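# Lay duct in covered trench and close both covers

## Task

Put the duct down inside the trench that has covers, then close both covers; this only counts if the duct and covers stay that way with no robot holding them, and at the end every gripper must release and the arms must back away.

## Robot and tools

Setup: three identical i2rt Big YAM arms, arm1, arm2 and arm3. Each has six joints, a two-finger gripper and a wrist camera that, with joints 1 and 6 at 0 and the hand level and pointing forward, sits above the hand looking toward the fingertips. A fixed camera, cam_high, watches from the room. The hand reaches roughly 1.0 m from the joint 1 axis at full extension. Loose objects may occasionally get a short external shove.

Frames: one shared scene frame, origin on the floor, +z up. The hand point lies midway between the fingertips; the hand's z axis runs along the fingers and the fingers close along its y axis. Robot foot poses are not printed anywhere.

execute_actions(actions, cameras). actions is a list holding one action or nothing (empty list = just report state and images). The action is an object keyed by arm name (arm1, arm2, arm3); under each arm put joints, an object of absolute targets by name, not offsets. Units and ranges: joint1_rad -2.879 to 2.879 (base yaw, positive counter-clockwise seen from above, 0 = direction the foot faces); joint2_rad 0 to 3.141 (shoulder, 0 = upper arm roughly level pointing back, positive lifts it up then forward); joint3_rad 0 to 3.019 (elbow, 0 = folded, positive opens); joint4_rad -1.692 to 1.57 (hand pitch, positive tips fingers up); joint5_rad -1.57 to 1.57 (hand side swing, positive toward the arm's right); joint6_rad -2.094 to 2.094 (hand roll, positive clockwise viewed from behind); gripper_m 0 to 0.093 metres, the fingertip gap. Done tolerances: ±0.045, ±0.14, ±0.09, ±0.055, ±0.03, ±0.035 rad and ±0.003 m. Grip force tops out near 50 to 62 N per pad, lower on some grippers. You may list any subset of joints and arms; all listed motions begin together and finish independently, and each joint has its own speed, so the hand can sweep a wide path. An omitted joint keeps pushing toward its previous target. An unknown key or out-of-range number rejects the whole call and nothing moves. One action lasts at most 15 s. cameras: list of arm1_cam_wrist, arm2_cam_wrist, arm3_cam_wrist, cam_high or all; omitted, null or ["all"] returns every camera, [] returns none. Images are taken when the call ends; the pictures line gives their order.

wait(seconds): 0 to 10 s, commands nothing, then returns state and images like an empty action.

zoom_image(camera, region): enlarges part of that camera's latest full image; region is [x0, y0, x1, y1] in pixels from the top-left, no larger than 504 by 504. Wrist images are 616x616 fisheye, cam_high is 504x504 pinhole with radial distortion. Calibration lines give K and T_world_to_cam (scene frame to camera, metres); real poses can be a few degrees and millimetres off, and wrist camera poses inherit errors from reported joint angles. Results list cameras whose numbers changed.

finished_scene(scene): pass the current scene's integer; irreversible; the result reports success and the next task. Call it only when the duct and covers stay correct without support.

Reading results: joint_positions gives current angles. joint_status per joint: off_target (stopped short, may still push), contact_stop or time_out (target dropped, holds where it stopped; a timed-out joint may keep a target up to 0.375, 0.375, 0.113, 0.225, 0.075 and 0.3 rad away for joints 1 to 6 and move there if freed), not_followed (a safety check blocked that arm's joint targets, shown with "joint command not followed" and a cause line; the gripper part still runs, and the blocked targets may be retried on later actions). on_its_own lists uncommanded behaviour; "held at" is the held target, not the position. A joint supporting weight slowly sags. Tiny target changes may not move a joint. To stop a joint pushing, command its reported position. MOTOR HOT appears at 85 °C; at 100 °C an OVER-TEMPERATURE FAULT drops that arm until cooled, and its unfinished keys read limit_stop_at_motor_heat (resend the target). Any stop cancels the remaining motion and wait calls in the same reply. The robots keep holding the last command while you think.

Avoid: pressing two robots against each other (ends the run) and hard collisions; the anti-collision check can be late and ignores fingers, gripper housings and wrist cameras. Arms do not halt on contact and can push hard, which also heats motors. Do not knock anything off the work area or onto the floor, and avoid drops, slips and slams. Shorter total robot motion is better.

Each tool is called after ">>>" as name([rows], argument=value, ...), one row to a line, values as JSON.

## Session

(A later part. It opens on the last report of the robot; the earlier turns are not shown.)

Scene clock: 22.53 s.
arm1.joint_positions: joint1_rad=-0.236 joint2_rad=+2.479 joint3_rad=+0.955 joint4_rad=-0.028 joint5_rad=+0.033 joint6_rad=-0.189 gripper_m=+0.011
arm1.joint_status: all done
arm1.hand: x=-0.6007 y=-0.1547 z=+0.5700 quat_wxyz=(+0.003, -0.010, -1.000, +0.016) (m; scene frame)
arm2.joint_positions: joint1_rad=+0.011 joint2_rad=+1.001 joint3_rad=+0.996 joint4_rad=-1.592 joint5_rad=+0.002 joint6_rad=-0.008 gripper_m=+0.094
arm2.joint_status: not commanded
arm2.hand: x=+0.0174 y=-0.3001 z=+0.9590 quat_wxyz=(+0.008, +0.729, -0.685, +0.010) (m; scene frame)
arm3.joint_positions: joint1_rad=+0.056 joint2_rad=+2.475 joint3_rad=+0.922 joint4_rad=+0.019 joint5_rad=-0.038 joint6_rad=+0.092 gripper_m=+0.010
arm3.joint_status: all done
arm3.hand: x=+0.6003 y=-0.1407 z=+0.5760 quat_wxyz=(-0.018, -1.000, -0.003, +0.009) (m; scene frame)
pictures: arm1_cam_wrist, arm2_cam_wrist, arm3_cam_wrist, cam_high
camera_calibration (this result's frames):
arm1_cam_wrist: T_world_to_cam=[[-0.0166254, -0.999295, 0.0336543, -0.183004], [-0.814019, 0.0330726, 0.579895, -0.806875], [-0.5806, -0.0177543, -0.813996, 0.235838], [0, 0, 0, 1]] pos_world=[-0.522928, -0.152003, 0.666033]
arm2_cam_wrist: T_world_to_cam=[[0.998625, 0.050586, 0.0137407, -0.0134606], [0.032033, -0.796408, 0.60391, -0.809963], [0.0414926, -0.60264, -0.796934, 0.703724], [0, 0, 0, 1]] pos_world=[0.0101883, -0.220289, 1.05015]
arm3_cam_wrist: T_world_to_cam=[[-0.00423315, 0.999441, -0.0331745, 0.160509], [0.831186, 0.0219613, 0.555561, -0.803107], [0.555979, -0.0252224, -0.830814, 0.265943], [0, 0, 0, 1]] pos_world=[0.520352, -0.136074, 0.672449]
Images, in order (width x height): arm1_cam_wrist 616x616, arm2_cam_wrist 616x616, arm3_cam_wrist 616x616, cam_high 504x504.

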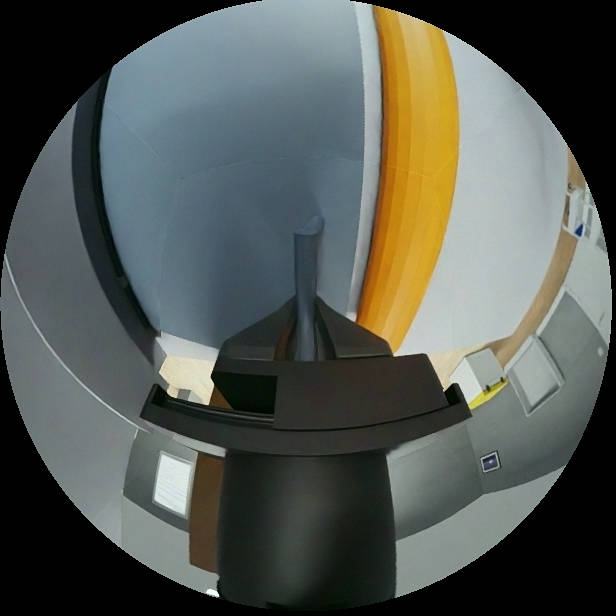

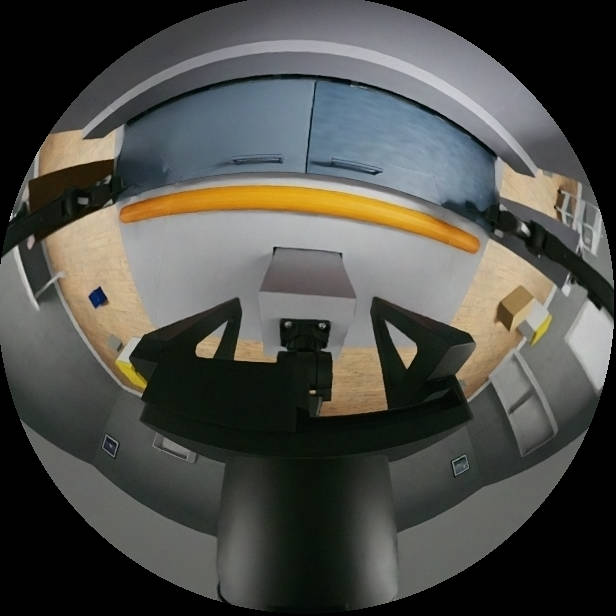

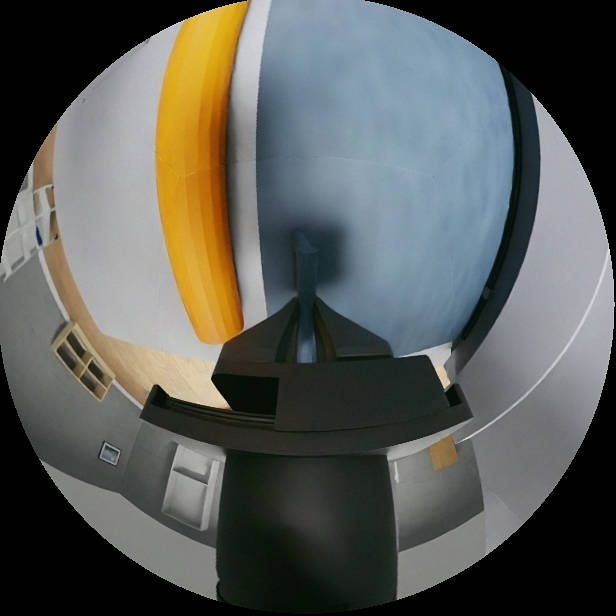

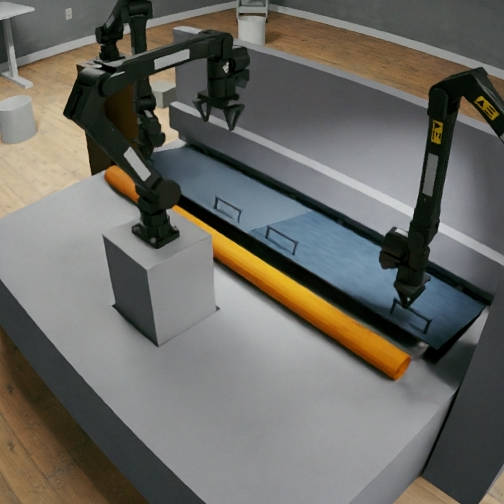

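>>> execute_actions([
  {"arm1":{"joints":{"joint1_rad":-0.02,"joint2_rad":2.11,"joint3_rad":0.79,"joint4_rad":-0.21,"joint6_rad":0}},"arm3":{"joints":{"joint1_rad":-0.17,"joint2_rad":2.11,"joint3_rad":0.79,"joint4_rad":-0.21,"joint6_rad":-0.13}},"arm2":{"joints":{"joint1_rad":0.07,"joint2_rad":1.62,"joint3_rad":0.55,"joint4_rad":-0.46,"joint6_rad":1.71}}},
])

Scene clock: 25.67 s.
arm1.joint_positions: joint1_rad=-0.068 joint2_rad=+2.166 joint3_rad=+0.801 joint4_rad=-0.185 joint5_rad=+0.063 joint6_rad=-0.016 gripper_m=+0.011
arm1.joint_status: joint1_rad time_out (moved +0.168 of +0.216); the others done
arm1.on_its_own: joint1_rad reads -0.068 and still pushes toward -0.020 since a time_out
arm1.hand: x=-0.6008 y=-0.0959 z=+0.6745 quat_wxyz=(-0.002, -0.013, -0.999, +0.030) (m; scene frame)
arm2.joint_positions: joint1_rad=+0.059 joint2_rad=+1.622 joint3_rad=+0.545 joint4_rad=-0.471 joint5_rad=+0.002 joint6_rad=+1.701 gripper_m=+0.094
arm2.joint_status: all done
arm2.hand: x=+0.0008 y=-0.2555 z=+0.6439 quat_wxyz=(+0.000, -0.014, -1.000, -0.012) (m; scene frame)
arm3.joint_positions: joint1_rad=-0.117 joint2_rad=+2.160 joint3_rad=+0.796 joint4_rad=-0.187 joint5_rad=-0.071 joint6_rad=-0.096 gripper_m=+0.010
arm3.joint_status: joint1_rad time_out (moved -0.173 of -0.226); the others done
arm3.on_its_own: joint1_rad reads -0.117 and still pushes toward -0.170 since a time_out
arm3.hand: x=+0.6017 y=-0.0822 z=+0.6809 quat_wxyz=(-0.032, -0.999, -0.010, +0.005) (m; scene frame)
pictures: arm1_cam_wrist, arm2_cam_wrist, arm3_cam_wrist, cam_high
camera_calibration (this result's frames):
arm1_cam_wrist: T_world_to_cam=[[-0.0222904, -0.997881, 0.0611236, -0.149565], [-0.818388, 0.0533293, 0.572186, -0.864947], [-0.574233, -0.0372686, -0.817843, 0.326399], [0, 0, 0, 1]] pos_world=[-0.523767, -0.0909566, 0.770995]
arm2_cam_wrist: T_world_to_cam=[[-0.0399108, -0.999131, -0.0119951, -0.245603], [-0.811708, 0.0254188, 0.58351, -0.359877], [-0.582698, 0.0330249, -0.812017, 0.652797], [0, 0, 0, 1]] pos_world=[0.0784664, -0.257801, 0.737128]
arm3_cam_wrist: T_world_to_cam=[[-0.0188639, 0.997972, -0.0607987, 0.133037], [0.826638, 0.049774, 0.560529, -0.862228], [0.562418, -0.0396847, -0.8259, 0.34532], [0, 0, 0, 1]] pos_world=[0.521045, -0.0761467, 0.776593]
Images, in order (width x height): arm1_cam_wrist 616x616, arm2_cam_wrist 616x616, arm3_cam_wrist 616x616, cam_high 504x504.

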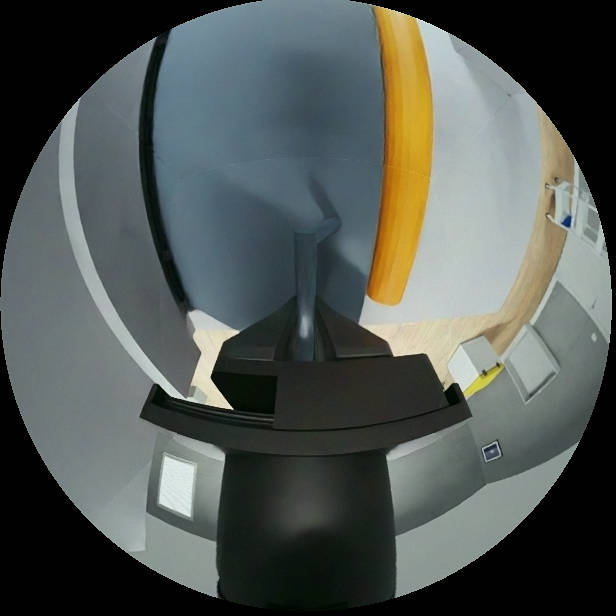

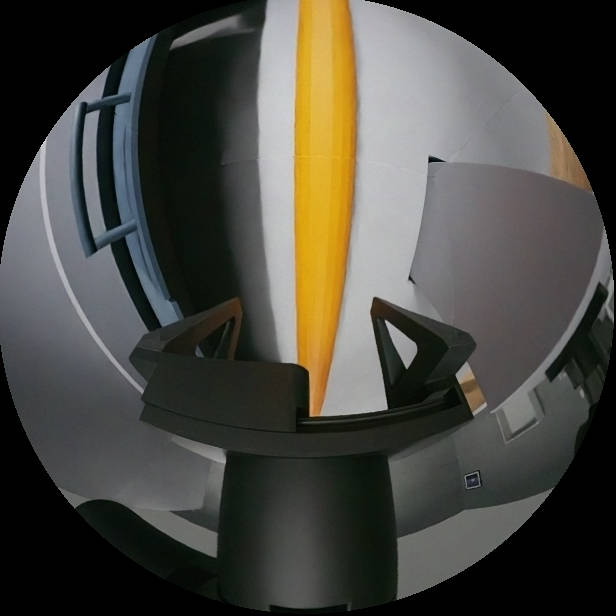

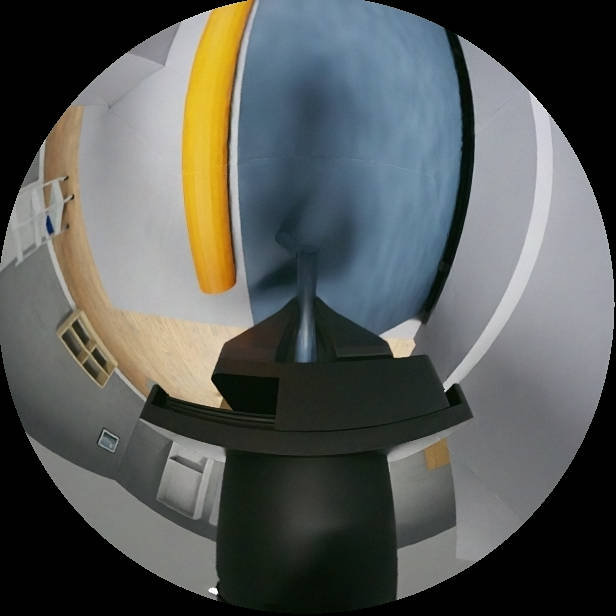

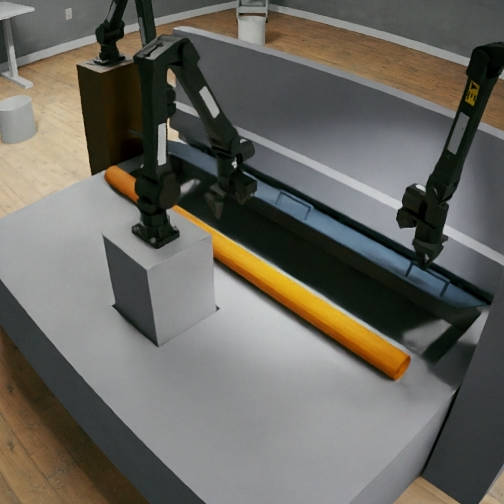

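>>> execute_actions([
  {"arm1":{"joints":{"joint1_rad":0.25,"joint2_rad":1.89,"joint3_rad":0.79,"joint4_rad":-0.45,"joint6_rad":0.25}},"arm3":{"joints":{"joint1_rad":-0.43,"joint2_rad":1.895,"joint3_rad":0.82,"joint4_rad":-0.47,"joint6_rad":-0.38}},"arm2":{"joints":{"joint1_rad":0.08,"joint2_rad":1.755,"joint3_rad":0.485,"joint4_rad":-0.305,"joint6_rad":1.74}}},
])

Scene clock: 28.77 s.
arm1.joint_positions: joint1_rad=+0.201 joint2_rad=+1.913 joint3_rad=+0.789 joint4_rad=-0.441 joint5_rad=+0.066 joint6_rad=+0.243 gripper_m=+0.011
arm1.joint_status: joint1_rad time_out (moved +0.270 of +0.318); the others done
arm1.on_its_own: joint1_rad reads +0.201 and still pushes toward +0.250 since a time_out
arm1.hand: x=-0.6000 y=+0.0047 z=+0.7626 quat_wxyz=(-0.003, -0.007, -1.000, +0.030) (m; scene frame)
arm2.joint_positions: joint1_rad=+0.065 joint2_rad=+1.768 joint3_rad=+0.486 joint4_rad=-0.315 joint5_rad=+0.002 joint6_rad=+1.732 gripper_m=+0.094
arm2.joint_status: all done
arm2.hand: x=+0.0025 y=-0.2864 z=+0.5975 quat_wxyz=(-0.003, -0.027, -1.000, +0.013) (m; scene frame)
arm3.joint_positions: joint1_rad=-0.381 joint2_rad=+1.920 joint3_rad=+0.811 joint4_rad=-0.455 joint5_rad=-0.065 joint6_rad=-0.352 gripper_m=+0.010
arm3.joint_status: joint1_rad off_target (ended at -0.382, target -0.430); the others done
arm3.hand: x=+0.6034 y=+0.0201 z=+0.7691 quat_wxyz=(-0.027, -1.000, -0.006, +0.007) (m; scene frame)
pictures: arm1_cam_wrist, arm2_cam_wrist, arm3_cam_wrist, cam_high
camera_calibration (this result's frames):
arm1_cam_wrist: T_world_to_cam=[[-0.0112149, -0.998106, 0.0604945, -0.0473464], [-0.819827, 0.0438156, 0.570933, -0.919964], [-0.572502, -0.0431921, -0.818765, 0.404479], [0, 0, 0, 1]] pos_world=[-0.523177, 0.0105224, 0.859275]
arm2_cam_wrist: T_world_to_cam=[[-0.0654979, -0.99717, 0.0368927, -0.305542], [-0.81345, 0.0747709, 0.576809, -0.312443], [-0.577935, 0.0077694, -0.816046, 0.612276], [0, 0, 0, 1]] pos_world=[0.0796865, -0.286073, 0.691137]
arm3_cam_wrist: T_world_to_cam=[[-0.0101735, 0.99869, -0.0501468, 0.0228395], [0.829055, 0.0364629, 0.557978, -0.917355], [0.559075, -0.0358978, -0.828339, 0.425076], [0, 0, 0, 1]] pos_world=[0.52312, 0.0258992, 0.865117]
Images, in order (width x height): arm1_cam_wrist 616x616, arm2_cam_wrist 616x616, arm3_cam_wrist 616x616, cam_high 504x504.

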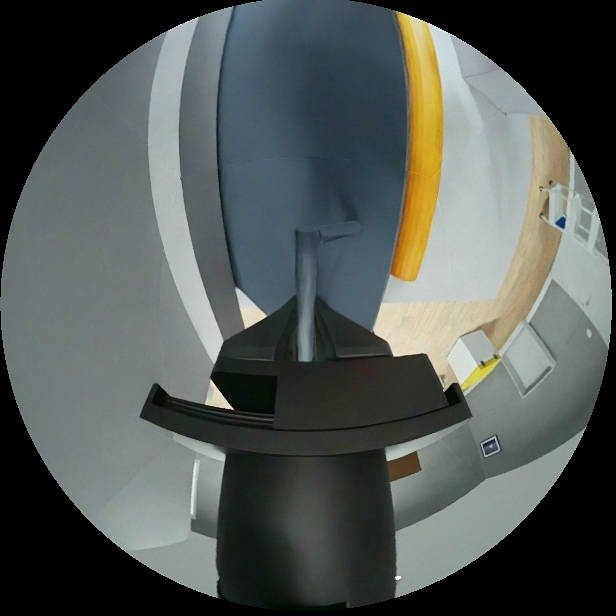

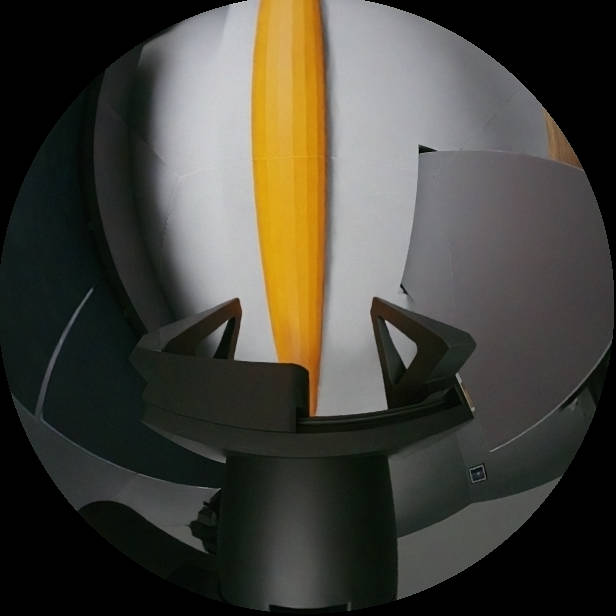

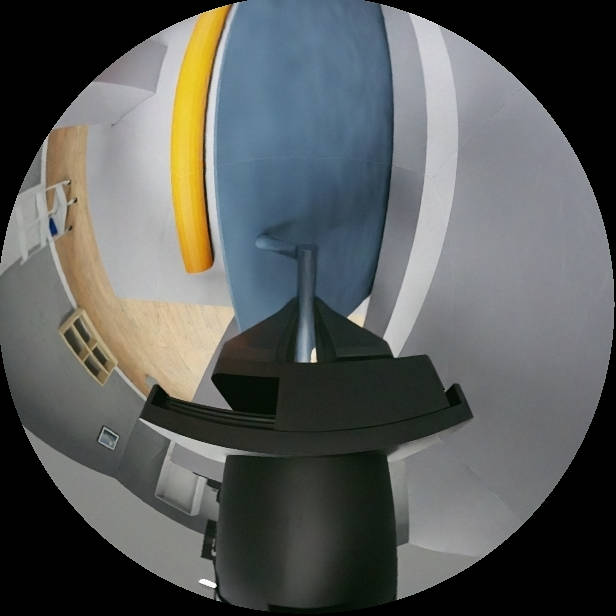

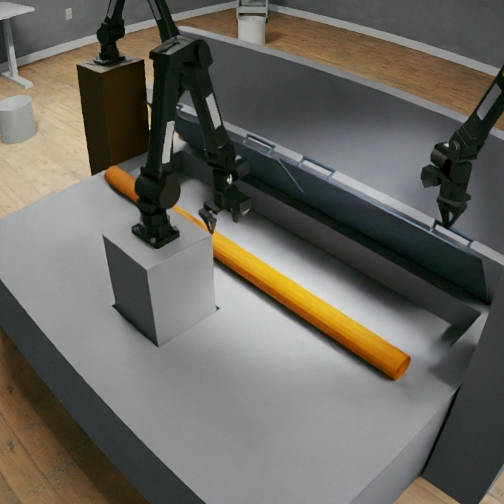

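>>> execute_actions([
  {"arm2":{"joints":{"joint2_rad":1.965,"joint3_rad":0.53,"joint4_rad":-0.12,"joint6_rad":1.71}}},
], cameras=[])

>>> execute_actions([
  {"arm2":{"joints":{"joint2_rad":2.175,"joint3_rad":0.57,"joint4_rad":0.06}}},
], cameras=["arm2_cam_wrist","cam_high"])

Scene clock: 30.30 s.
arm1.joint_positions: joint1_rad=+0.201 joint2_rad=+1.913 joint3_rad=+0.789 joint4_rad=-0.441 joint5_rad=+0.066 joint6_rad=+0.243 gripper_m=+0.011
arm1.joint_status: not commanded
arm1.on_its_own: joint1_rad reads +0.201 and still pushes toward +0.250 since a time_out
arm1.hand: x=-0.6000 y=+0.0047 z=+0.7626 quat_wxyz=(-0.003, -0.007, -1.000, +0.030) (m; scene frame)
arm2.joint_positions: joint1_rad=+0.065 joint2_rad=+1.976 joint3_rad=+0.519 joint4_rad=-0.131 joint5_rad=+0.002 joint6_rad=+1.718 gripper_m=+0.094
arm2.joint_status: all done
arm2.hand: x=+0.0017 y=-0.2786 z=+0.5472 quat_wxyz=(-0.002, -0.020, -1.000, +0.008) (m; scene frame)
arm3.joint_positions: joint1_rad=-0.381 joint2_rad=+1.920 joint3_rad=+0.811 joint4_rad=-0.455 joint5_rad=-0.065 joint6_rad=-0.352 gripper_m=+0.010
arm3.joint_status: not commanded
arm3.hand: x=+0.6034 y=+0.0201 z=+0.7691 quat_wxyz=(-0.027, -1.000, -0.006, +0.007) (m; scene frame)
pictures: none
No camera images: the call's "cameras" was empty. Leave "cameras" out to get every camera's image.

Scene clock: 31.30 s.
arm1.joint_positions: joint1_rad=+0.201 joint2_rad=+1.913 joint3_rad=+0.789 joint4_rad=-0.441 joint5_rad=+0.066 joint6_rad=+0.243 gripper_m=+0.011
arm1.joint_status: not commanded
arm1.on_its_own: joint1_rad reads +0.201 and still pushes toward +0.250 since a time_out
arm1.hand: x=-0.6000 y=+0.0047 z=+0.7626 quat_wxyz=(-0.003, -0.007, -1.000, +0.030) (m; scene frame)
arm2.joint_positions: joint1_rad=+0.065 joint2_rad=+2.188 joint3_rad=+0.565 joint4_rad=+0.049 joint5_rad=-0.002 joint6_rad=+1.717 gripper_m=+0.094
arm2.joint_status: all done
arm2.hand: x=+0.0006 y=-0.2760 z=+0.4935 quat_wxyz=(+0.001, -0.019, -1.000, +0.002) (m; scene frame)
arm3.joint_positions: joint1_rad=-0.381 joint2_rad=+1.920 joint3_rad=+0.811 joint4_rad=-0.455 joint5_rad=-0.065 joint6_rad=-0.352 gripper_m=+0.010
arm3.joint_status: not commanded
arm3.hand: x=+0.6034 y=+0.0201 z=+0.7691 quat_wxyz=(-0.027, -1.000, -0.006, +0.007) (m; scene frame)
pictures: arm2_cam_wrist, cam_high
camera_calibration (this result's frames):
arm2_cam_wrist: T_world_to_cam=[[-0.0501555, -0.998634, 0.014677, -0.280864], [-0.8104, 0.0492817, 0.583801, -0.265323], [-0.583727, 0.0173866, -0.811764, 0.526755], [0, 0, 0, 1]] pos_world=[0.0783763, -0.276563, 0.586619]
Images, in order (width x height): arm2_cam_wrist 616x616, cam_high 504x504.

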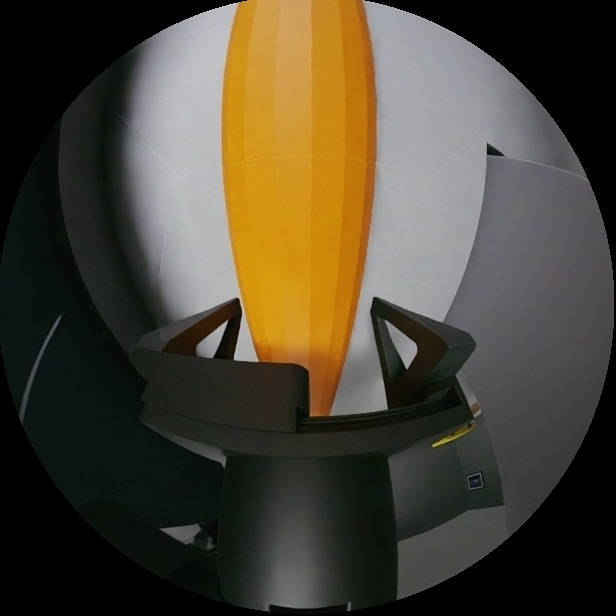

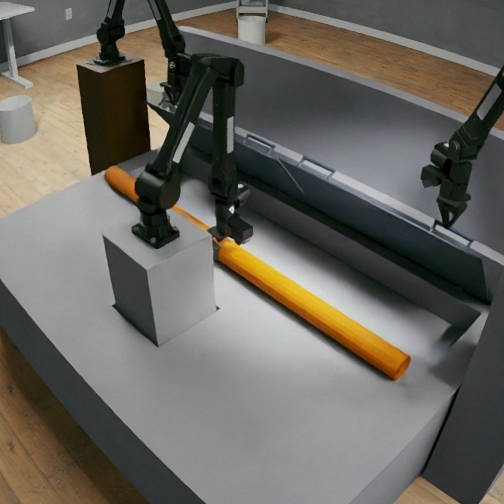

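>>> execute_actions([
  {"arm2":{"joints":{"joint2_rad":2.235,"joint3_rad":0.59,"joint4_rad":0.105}}},
], cameras=[])

>>> execute_actions([
  {"arm2":{"joints":{"gripper_m":0.04}}},
], cameras=[])

>>> execute_actions([
  {"arm2":{"joints":{"joint2_rad":2.04,"joint3_rad":0.56,"joint4_rad":-0.06}}},
])

Scene clock: 32.53 s.
arm1.joint_positions: joint1_rad=+0.201 joint2_rad=+1.913 joint3_rad=+0.789 joint4_rad=-0.441 joint5_rad=+0.066 joint6_rad=+0.243 gripper_m=+0.011
arm1.joint_status: not commanded
arm1.on_its_own: joint1_rad reads +0.201 and still pushes toward +0.250 since a time_out
arm1.hand: x=-0.6000 y=+0.0047 z=+0.7626 quat_wxyz=(-0.003, -0.007, -1.000, +0.030) (m; scene frame)
arm2.joint_positions: joint1_rad=+0.065 joint2_rad=+2.234 joint3_rad=+0.585 joint4_rad=+0.094 joint5_rad=-0.002 joint6_rad=+1.717 gripper_m=+0.094
arm2.joint_status: all done
arm2.hand: x=-0.0001 y=-0.2693 z=+0.4812 quat_wxyz=(+0.002, -0.019, -1.000, -0.008) (m; scene frame)
arm3.joint_positions: joint1_rad=-0.381 joint2_rad=+1.920 joint3_rad=+0.811 joint4_rad=-0.455 joint5_rad=-0.065 joint6_rad=-0.352 gripper_m=+0.010
arm3.joint_status: not commanded
arm3.hand: x=+0.6034 y=+0.0201 z=+0.7691 quat_wxyz=(-0.027, -1.000, -0.006, +0.007) (m; scene frame)
pictures: none
No camera images: the call's "cameras" was empty. Leave "cameras" out to get every camera's image.

Scene clock: 33.13 s.
arm1.joint_positions: joint1_rad=+0.201 joint2_rad=+1.913 joint3_rad=+0.789 joint4_rad=-0.441 joint5_rad=+0.066 joint6_rad=+0.243 gripper_m=+0.011
arm1.joint_status: not commanded
arm1.on_its_own: joint1_rad reads +0.201 and still pushes toward +0.250 since a time_out
arm1.hand: x=-0.6000 y=+0.0047 z=+0.7626 quat_wxyz=(-0.003, -0.007, -1.000, +0.030) (m; scene frame)
arm2.joint_positions: joint1_rad=+0.065 joint2_rad=+2.236 joint3_rad=+0.583 joint4_rad=+0.094 joint5_rad=-0.002 joint6_rad=+1.717 gripper_m=+0.075
arm2.joint_status: gripper_m off_target (ended at +0.075, target +0.040)
arm2.hand: x=-0.0001 y=-0.2711 z=+0.4807 quat_wxyz=(+0.002, -0.019, -1.000, -0.006) (m; scene frame)
arm3.joint_positions: joint1_rad=-0.381 joint2_rad=+1.920 joint3_rad=+0.811 joint4_rad=-0.455 joint5_rad=-0.065 joint6_rad=-0.352 gripper_m=+0.010
arm3.joint_status: not commanded
arm3.hand: x=+0.6034 y=+0.0201 z=+0.7691 quat_wxyz=(-0.027, -1.000, -0.006, +0.007) (m; scene frame)
pictures: none
No camera images: the call's "cameras" was empty. Leave "cameras" out to get every camera's image.

Scene clock: 34.17 s.
arm1.joint_positions: joint1_rad=+0.201 joint2_rad=+1.913 joint3_rad=+0.789 joint4_rad=-0.441 joint5_rad=+0.066 joint6_rad=+0.243 gripper_m=+0.011
arm1.joint_status: not commanded
arm1.on_its_own: joint1_rad reads +0.201 and still pushes toward +0.250 since a time_out
arm1.hand: x=-0.6000 y=+0.0047 z=+0.7626 quat_wxyz=(-0.003, -0.007, -1.000, +0.030) (m; scene frame)
arm2.joint_positions: joint1_rad=+0.065 joint2_rad=+2.090 joint3_rad=+0.561 joint4_rad=-0.057 joint5_rad=+0.003 joint6_rad=+1.716 gripper_m=+0.075
arm2.joint_status: all done
arm2.hand: x=+0.0008 y=-0.2707 z=+0.5190 quat_wxyz=(-0.002, -0.019, -1.000, +0.007) (m; scene frame)
arm3.joint_positions: joint1_rad=-0.381 joint2_rad=+1.920 joint3_rad=+0.811 joint4_rad=-0.455 joint5_rad=-0.065 joint6_rad=-0.352 gripper_m=+0.010
arm3.joint_status: not commanded
arm3.hand: x=+0.6034 y=+0.0201 z=+0.7691 quat_wxyz=(-0.027, -1.000, -0.006, +0.007) (m; scene frame)
pictures: arm1_cam_wrist, arm2_cam_wrist, arm3_cam_wrist, cam_high
camera_calibration (this result's frames):
arm1_cam_wrist: T_world_to_cam=[[-0.0112149, -0.998106, 0.0604945, -0.0473464], [-0.819827, 0.0438156, 0.570933, -0.919964], [-0.572502, -0.0431921, -0.818765, 0.404479], [0, 0, 0, 1]] pos_world=[-0.523177, 0.0105224, 0.859275]
arm2_cam_wrist: T_world_to_cam=[[-0.0487128, -0.998475, 0.0259577, -0.281831], [-0.814102, 0.0547478, 0.578136, -0.275907], [-0.578676, 0.00703041, -0.815528, 0.546639], [0, 0, 0, 1]] pos_world=[0.0779811, -0.270139, 0.612627]
arm3_cam_wrist: T_world_to_cam=[[-0.0101735, 0.99869, -0.0501468, 0.0228395], [0.829055, 0.0364629, 0.557978, -0.917355], [0.559075, -0.0358978, -0.828339, 0.425076], [0, 0, 0, 1]] pos_world=[0.52312, 0.0258992, 0.865117]
Images, in order (width x height): arm1_cam_wrist 616x616, arm2_cam_wrist 616x616, arm3_cam_wrist 616x616, cam_high 504x504.

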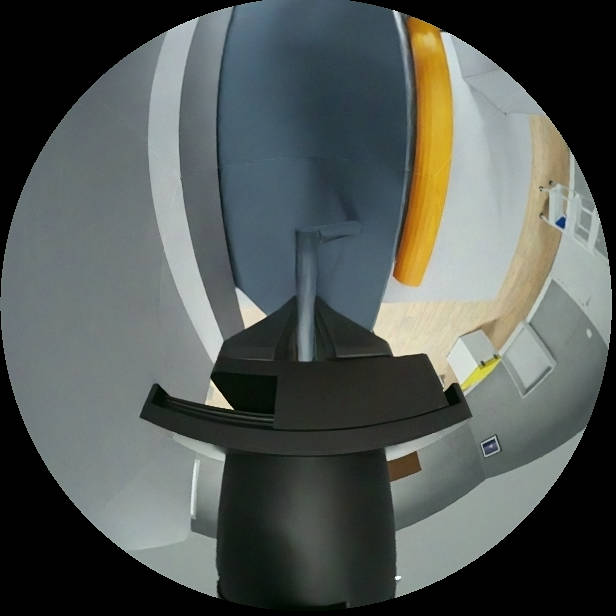

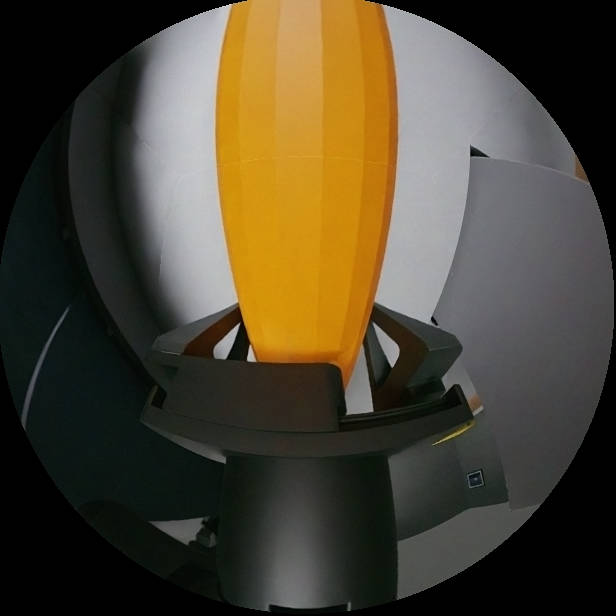

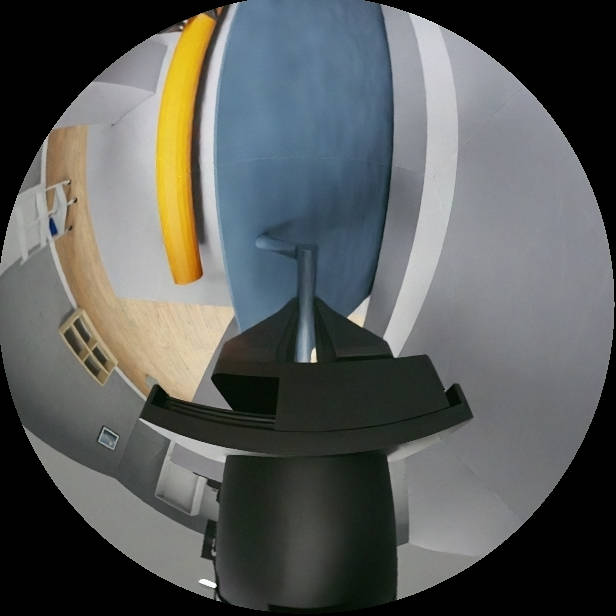

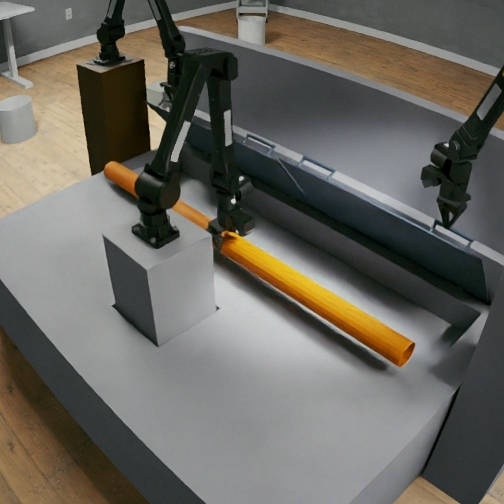

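>>> execute_actions([
  {"arm2":{"joints":{"joint1_rad":-0.005,"joint2_rad":2.13,"joint3_rad":1.05,"joint4_rad":-0.43,"joint6_rad":1.60}}},
], cameras=["arm2_cam_wrist","cam_high"])

>>> zoom_image(camera="cam_high", region=[340, 240, 504, 404])

>>> zoom_image(camera="cam_high", region=[90, 90, 250, 250])

Scene clock: 37.07 s.
arm1.joint_positions: joint1_rad=+0.210 joint2_rad=+1.905 joint3_rad=+0.789 joint4_rad=-0.445 joint5_rad=+0.056 joint6_rad=+0.251 gripper_m=+0.011
arm1.joint_status: not commanded
arm1.hand: x=-0.6000 y=+0.0096 z=+0.7654 quat_wxyz=(-0.003, -0.007, -1.000, +0.024) (m; scene frame)
arm2.joint_positions: joint1_rad=+0.001 joint2_rad=+2.214 joint3_rad=+1.002 joint4_rad=-0.423 joint5_rad=+0.003 joint6_rad=+1.604 gripper_m=+0.075
arm2.joint_status: all done
arm2.hand: x=+0.0125 y=-0.1283 z=+0.5108 quat_wxyz=(-0.003, +0.005, -0.999, +0.031) (m; scene frame)
arm3.joint_positions: joint1_rad=-0.379 joint2_rad=+1.921 joint3_rad=+0.811 joint4_rad=-0.455 joint5_rad=-0.063 joint6_rad=-0.353 gripper_m=+0.010
arm3.joint_status: not commanded
arm3.hand: x=+0.6035 y=+0.0193 z=+0.7686 quat_wxyz=(-0.026, -1.000, -0.007, +0.006) (m; scene frame)
pictures: arm2_cam_wrist, cam_high
camera_calibration (this result's frames):
arm2_cam_wrist: T_world_to_cam=[[-0.00113417, -0.997253, 0.0740614, -0.163778], [-0.815807, 0.0437542, 0.576667, -0.27008], [-0.578323, -0.0597657, -0.813616, 0.536161], [0, 0, 0, 1]] pos_world=[0.0895556, -0.119467, 0.604105]
Images, in order (width x height): arm2_cam_wrist 616x616, cam_high 504x504.

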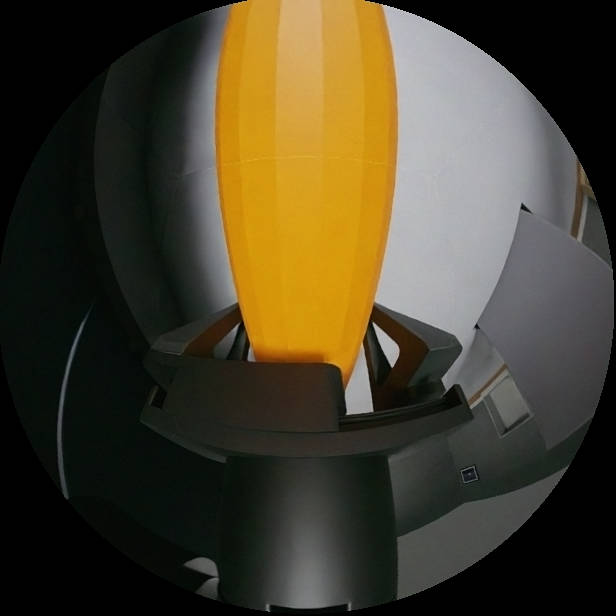

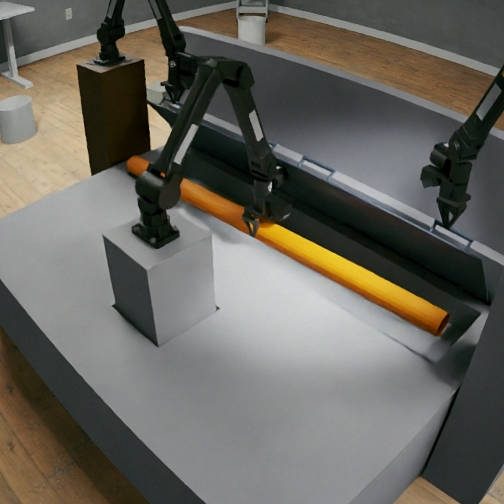

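Region (340, 240, 504, 404) of cam_high's 504x504 image, scaled by 3.073, with more detail than that image has.

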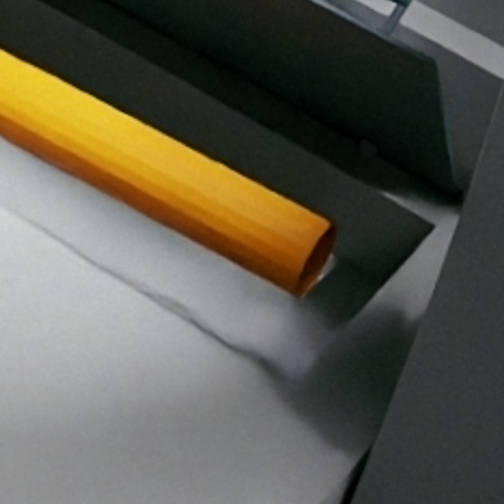

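Region (90, 90, 250, 250) of cam_high's 504x504 image, scaled by 3.150, with more detail than that image has.

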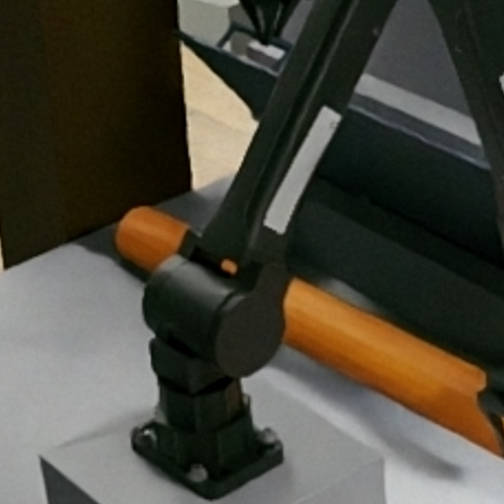

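>>> execute_actions([
  {"arm1":{"joints":{"joint1_rad":0.44,"joint2_rad":1.85,"joint3_rad":0.875,"joint4_rad":-0.575,"joint6_rad":0.44}},"arm3":{"joints":{"joint1_rad":-0.60,"joint2_rad":1.87,"joint3_rad":0.925,"joint4_rad":-0.60,"joint6_rad":-0.56}},"arm2":{"joints":{"joint2_rad":2.16,"joint3_rad":1.17,"joint4_rad":-0.14}}},
])

>>> zoom_image(camera="cam_high", region=[340, 220, 504, 384])

>>> zoom_image(camera="cam_high", region=[90, 70, 250, 230])

Scene clock: 42.33 s.
arm1.joint_positions: joint1_rad=+0.335 joint2_rad=+1.882 joint3_rad=+0.845 joint4_rad=-0.564 joint5_rad=+0.110 joint6_rad=+0.404 gripper_m=+0.011
arm1.joint_status: joint1_rad time_out (moved +0.126 of +0.230); joint6_rad time_out (moved +0.153 of +0.189); the others done
arm1.on_its_own: joint1_rad reads +0.335 and still pushes toward +0.440 since a time_out; joint6_rad reads +0.404 and still pushes toward +0.440 since a time_out
arm1.hand: x=-0.6005 y=+0.0503 z=+0.7850 quat_wxyz=(+0.001, -0.020, -0.998, +0.055) (m; scene frame)
arm2.joint_positions: joint1_rad=+0.001 joint2_rad=+2.264 joint3_rad=+1.092 joint4_rad=-0.180 joint5_rad=+0.003 joint6_rad=+1.604 gripper_m=+0.075
arm2.joint_status: all done
arm2.hand: x=+0.0083 y=-0.0326 z=+0.5071 quat_wxyz=(+0.003, +0.005, -0.994, -0.109) (m; scene frame)
arm3.joint_positions: joint1_rad=-0.489 joint2_rad=+1.910 joint3_rad=+0.885 joint4_rad=-0.587 joint5_rad=-0.109 joint6_rad=-0.509 gripper_m=+0.010
arm3.joint_status: joint1_rad time_out (moved -0.110 of -0.221); joint6_rad time_out (moved -0.157 of -0.207); the others done
arm3.on_its_own: joint1_rad reads -0.489 and still pushes toward -0.600 since a time_out; joint6_rad reads -0.509 and still pushes toward -0.560 since a time_out
arm3.hand: x=+0.6036 y=+0.0575 z=+0.7872 quat_wxyz=(-0.055, -0.998, -0.029, -0.001) (m; scene frame)
pictures: arm1_cam_wrist, arm2_cam_wrist, arm3_cam_wrist, cam_high
camera_calibration (this result's frames):
arm1_cam_wrist: T_world_to_cam=[[-0.0353041, -0.993235, 0.110626, -0.0572839], [-0.814257, 0.0927678, 0.573044, -0.935931], [-0.57943, -0.0698472, -0.812024, 0.416424], [0, 0, 0, 1]] pos_world=[-0.522822, 0.059014, 0.880813]
arm2_cam_wrist: T_world_to_cam=[[-0.00157283, -0.978548, -0.206012, 0.0745409], [-0.808653, -0.119949, 0.575927, -0.280553], [-0.588283, 0.167498, -0.791118, 0.532502], [0, 0, 0, 1]] pos_world=[0.0865089, -0.0499035, 0.598206]
arm3_cam_wrist: T_world_to_cam=[[-0.0560603, 0.99259, -0.107805, 0.0598012], [0.816959, 0.107674, 0.566555, -0.932503], [0.573965, -0.0563111, -0.816942, 0.424537], [0, 0, 0, 1]] pos_world=[0.5215, 0.0649547, 0.881584]
Images, in order (width x height): arm1_cam_wrist 616x616, arm2_cam_wrist 616x616, arm3_cam_wrist 616x616, cam_high 504x504.

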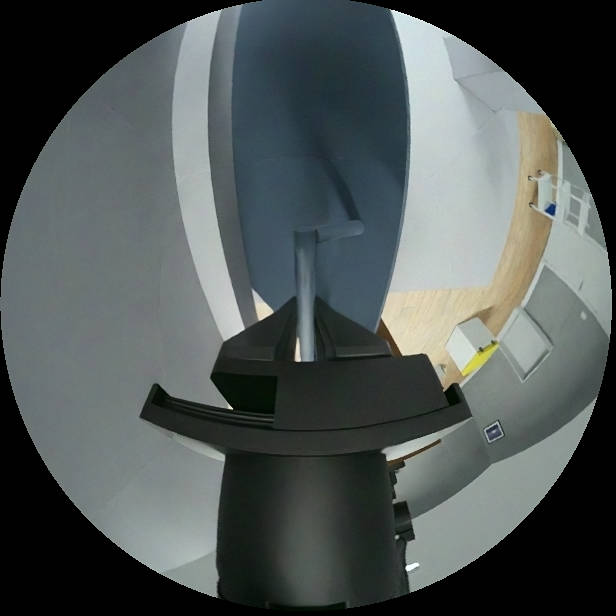

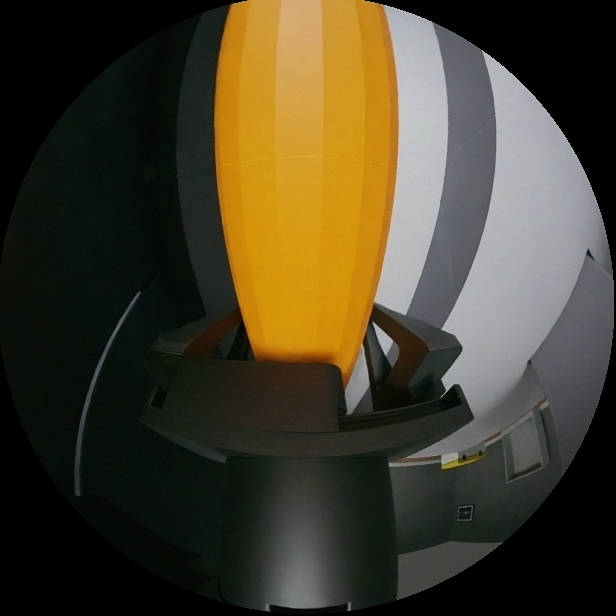

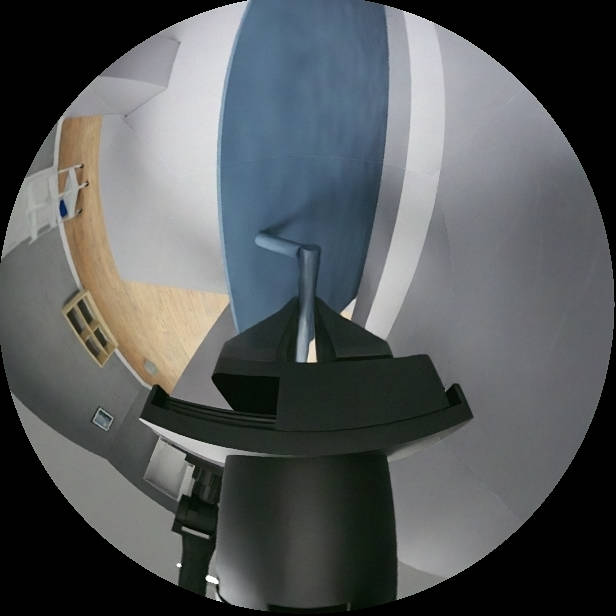

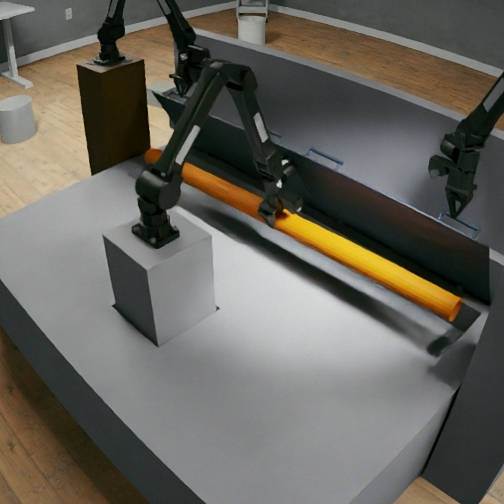

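Region (340, 220, 504, 384) of cam_high's 504x504 image, scaled by 3.073, with more detail than that image has.

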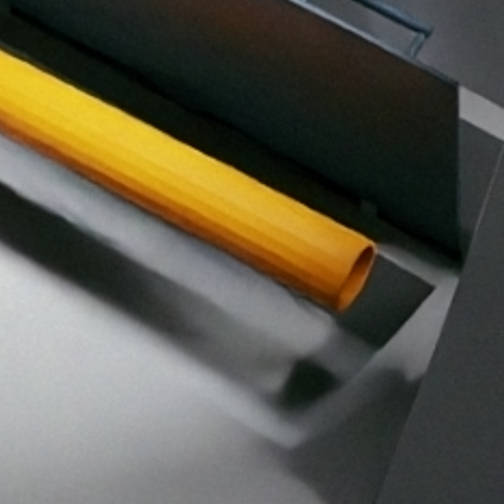

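Region (90, 70, 250, 230) of cam_high's 504x504 image, scaled by 3.150, with more detail than that image has.

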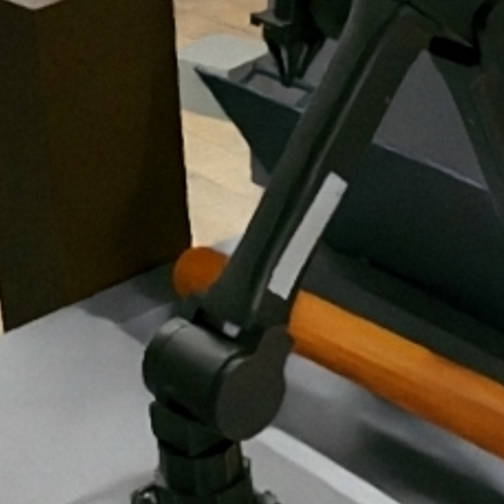

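>>> execute_actions([
  {"arm1":{"joints":{"joint1_rad":0.385,"joint6_rad":0.38}},"arm3":{"joints":{"joint1_rad":-0.54,"joint6_rad":-0.49}},"arm2":{"joints":{"joint2_rad":2.29,"joint3_rad":1.24,"joint4_rad":-0.12}}},
], cameras=["arm2_cam_wrist","cam_high"])

>>> zoom_image(camera="cam_high", region=[340, 220, 504, 384])

>>> zoom_image(camera="cam_high", region=[100, 110, 220, 230])

Scene clock: 44.90 s.
arm1.joint_positions: joint1_rad=+0.321 joint2_rad=+1.882 joint3_rad=+0.845 joint4_rad=-0.564 joint5_rad=+0.085 joint6_rad=+0.382 gripper_m=+0.011
arm1.joint_status: joint1_rad time_out (moved -0.014 of +0.050); the others done
arm1.on_its_own: joint1_rad reads +0.321 and still pushes toward +0.385 since a time_out
arm1.hand: x=-0.6003 y=+0.0490 z=+0.7846 quat_wxyz=(+0.006, -0.016, -0.999, +0.043) (m; scene frame)
arm2.joint_positions: joint1_rad=+0.001 joint2_rad=+2.396 joint3_rad=+1.177 joint4_rad=-0.145 joint5_rad=+0.003 joint6_rad=+1.604 gripper_m=+0.075
arm2.joint_status: all done
arm2.hand: x=+0.0078 y=-0.0223 z=+0.4589 quat_wxyz=(+0.003, +0.005, -0.995, -0.103) (m; scene frame)
arm3.joint_positions: joint1_rad=-0.473 joint2_rad=+1.910 joint3_rad=+0.885 joint4_rad=-0.587 joint5_rad=-0.079 joint6_rad=-0.480 gripper_m=+0.010
arm3.joint_status: joint1_rad time_out (moved +0.016 of -0.051); the others done
arm3.on_its_own: joint1_rad reads -0.473 and still pushes toward -0.540 since a time_out
arm3.hand: x=+0.6032 y=+0.0562 z=+0.7867 quat_wxyz=(-0.042, -0.999, -0.023, -0.009) (m; scene frame)
pictures: arm2_cam_wrist, cam_high
camera_calibration (this result's frames):
arm2_cam_wrist: T_world_to_cam=[[-0.00146594, -0.980988, -0.194064, 0.069154], [-0.808961, -0.112919, 0.576915, -0.252246], [-0.58786, 0.157836, -0.793416, 0.493256], [0, 0, 0, 1]] pos_world=[0.0860092, -0.0384978, 0.550302]
Images, in order (width x height): arm2_cam_wrist 616x616, cam_high 504x504.

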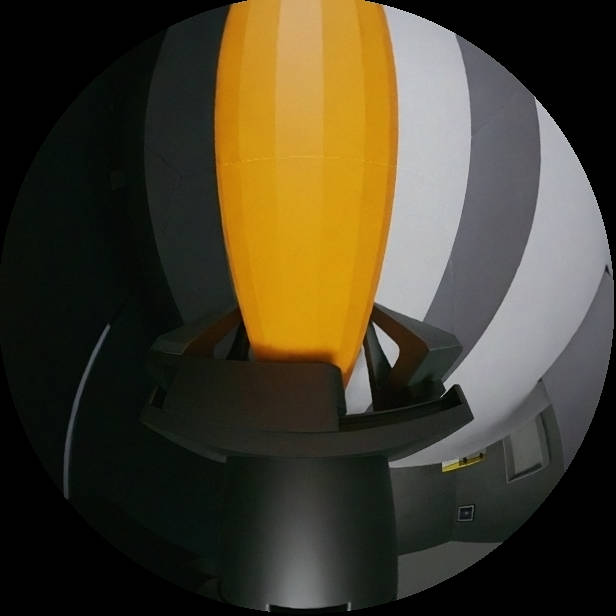

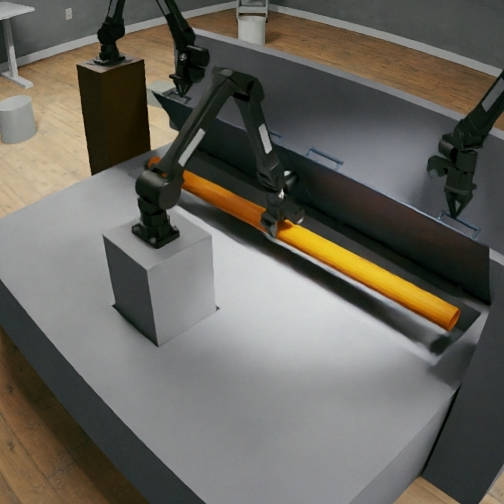

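Region (340, 220, 504, 384) of cam_high's 504x504 image, scaled by 3.073, with more detail than that image has.

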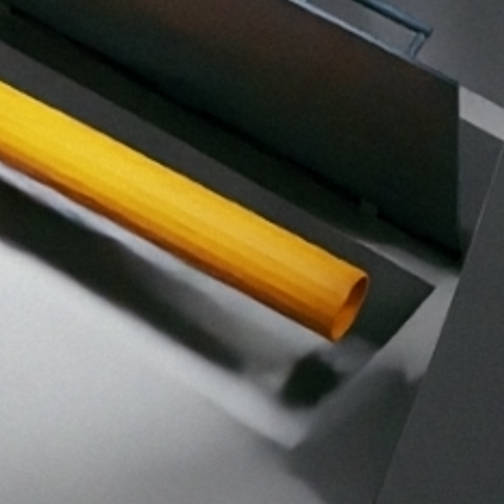

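Region (100, 110, 220, 230) of cam_high's 504x504 image, scaled by 4.200, with more detail than that image has.

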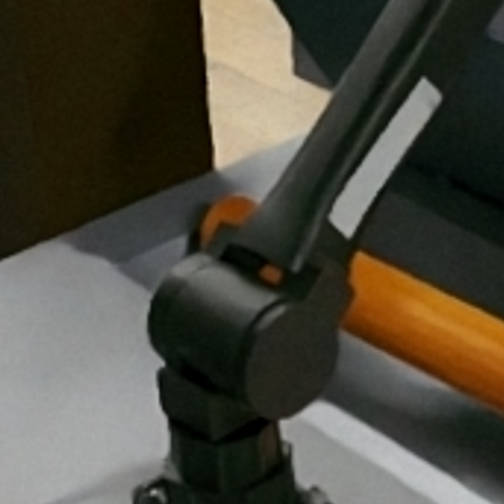

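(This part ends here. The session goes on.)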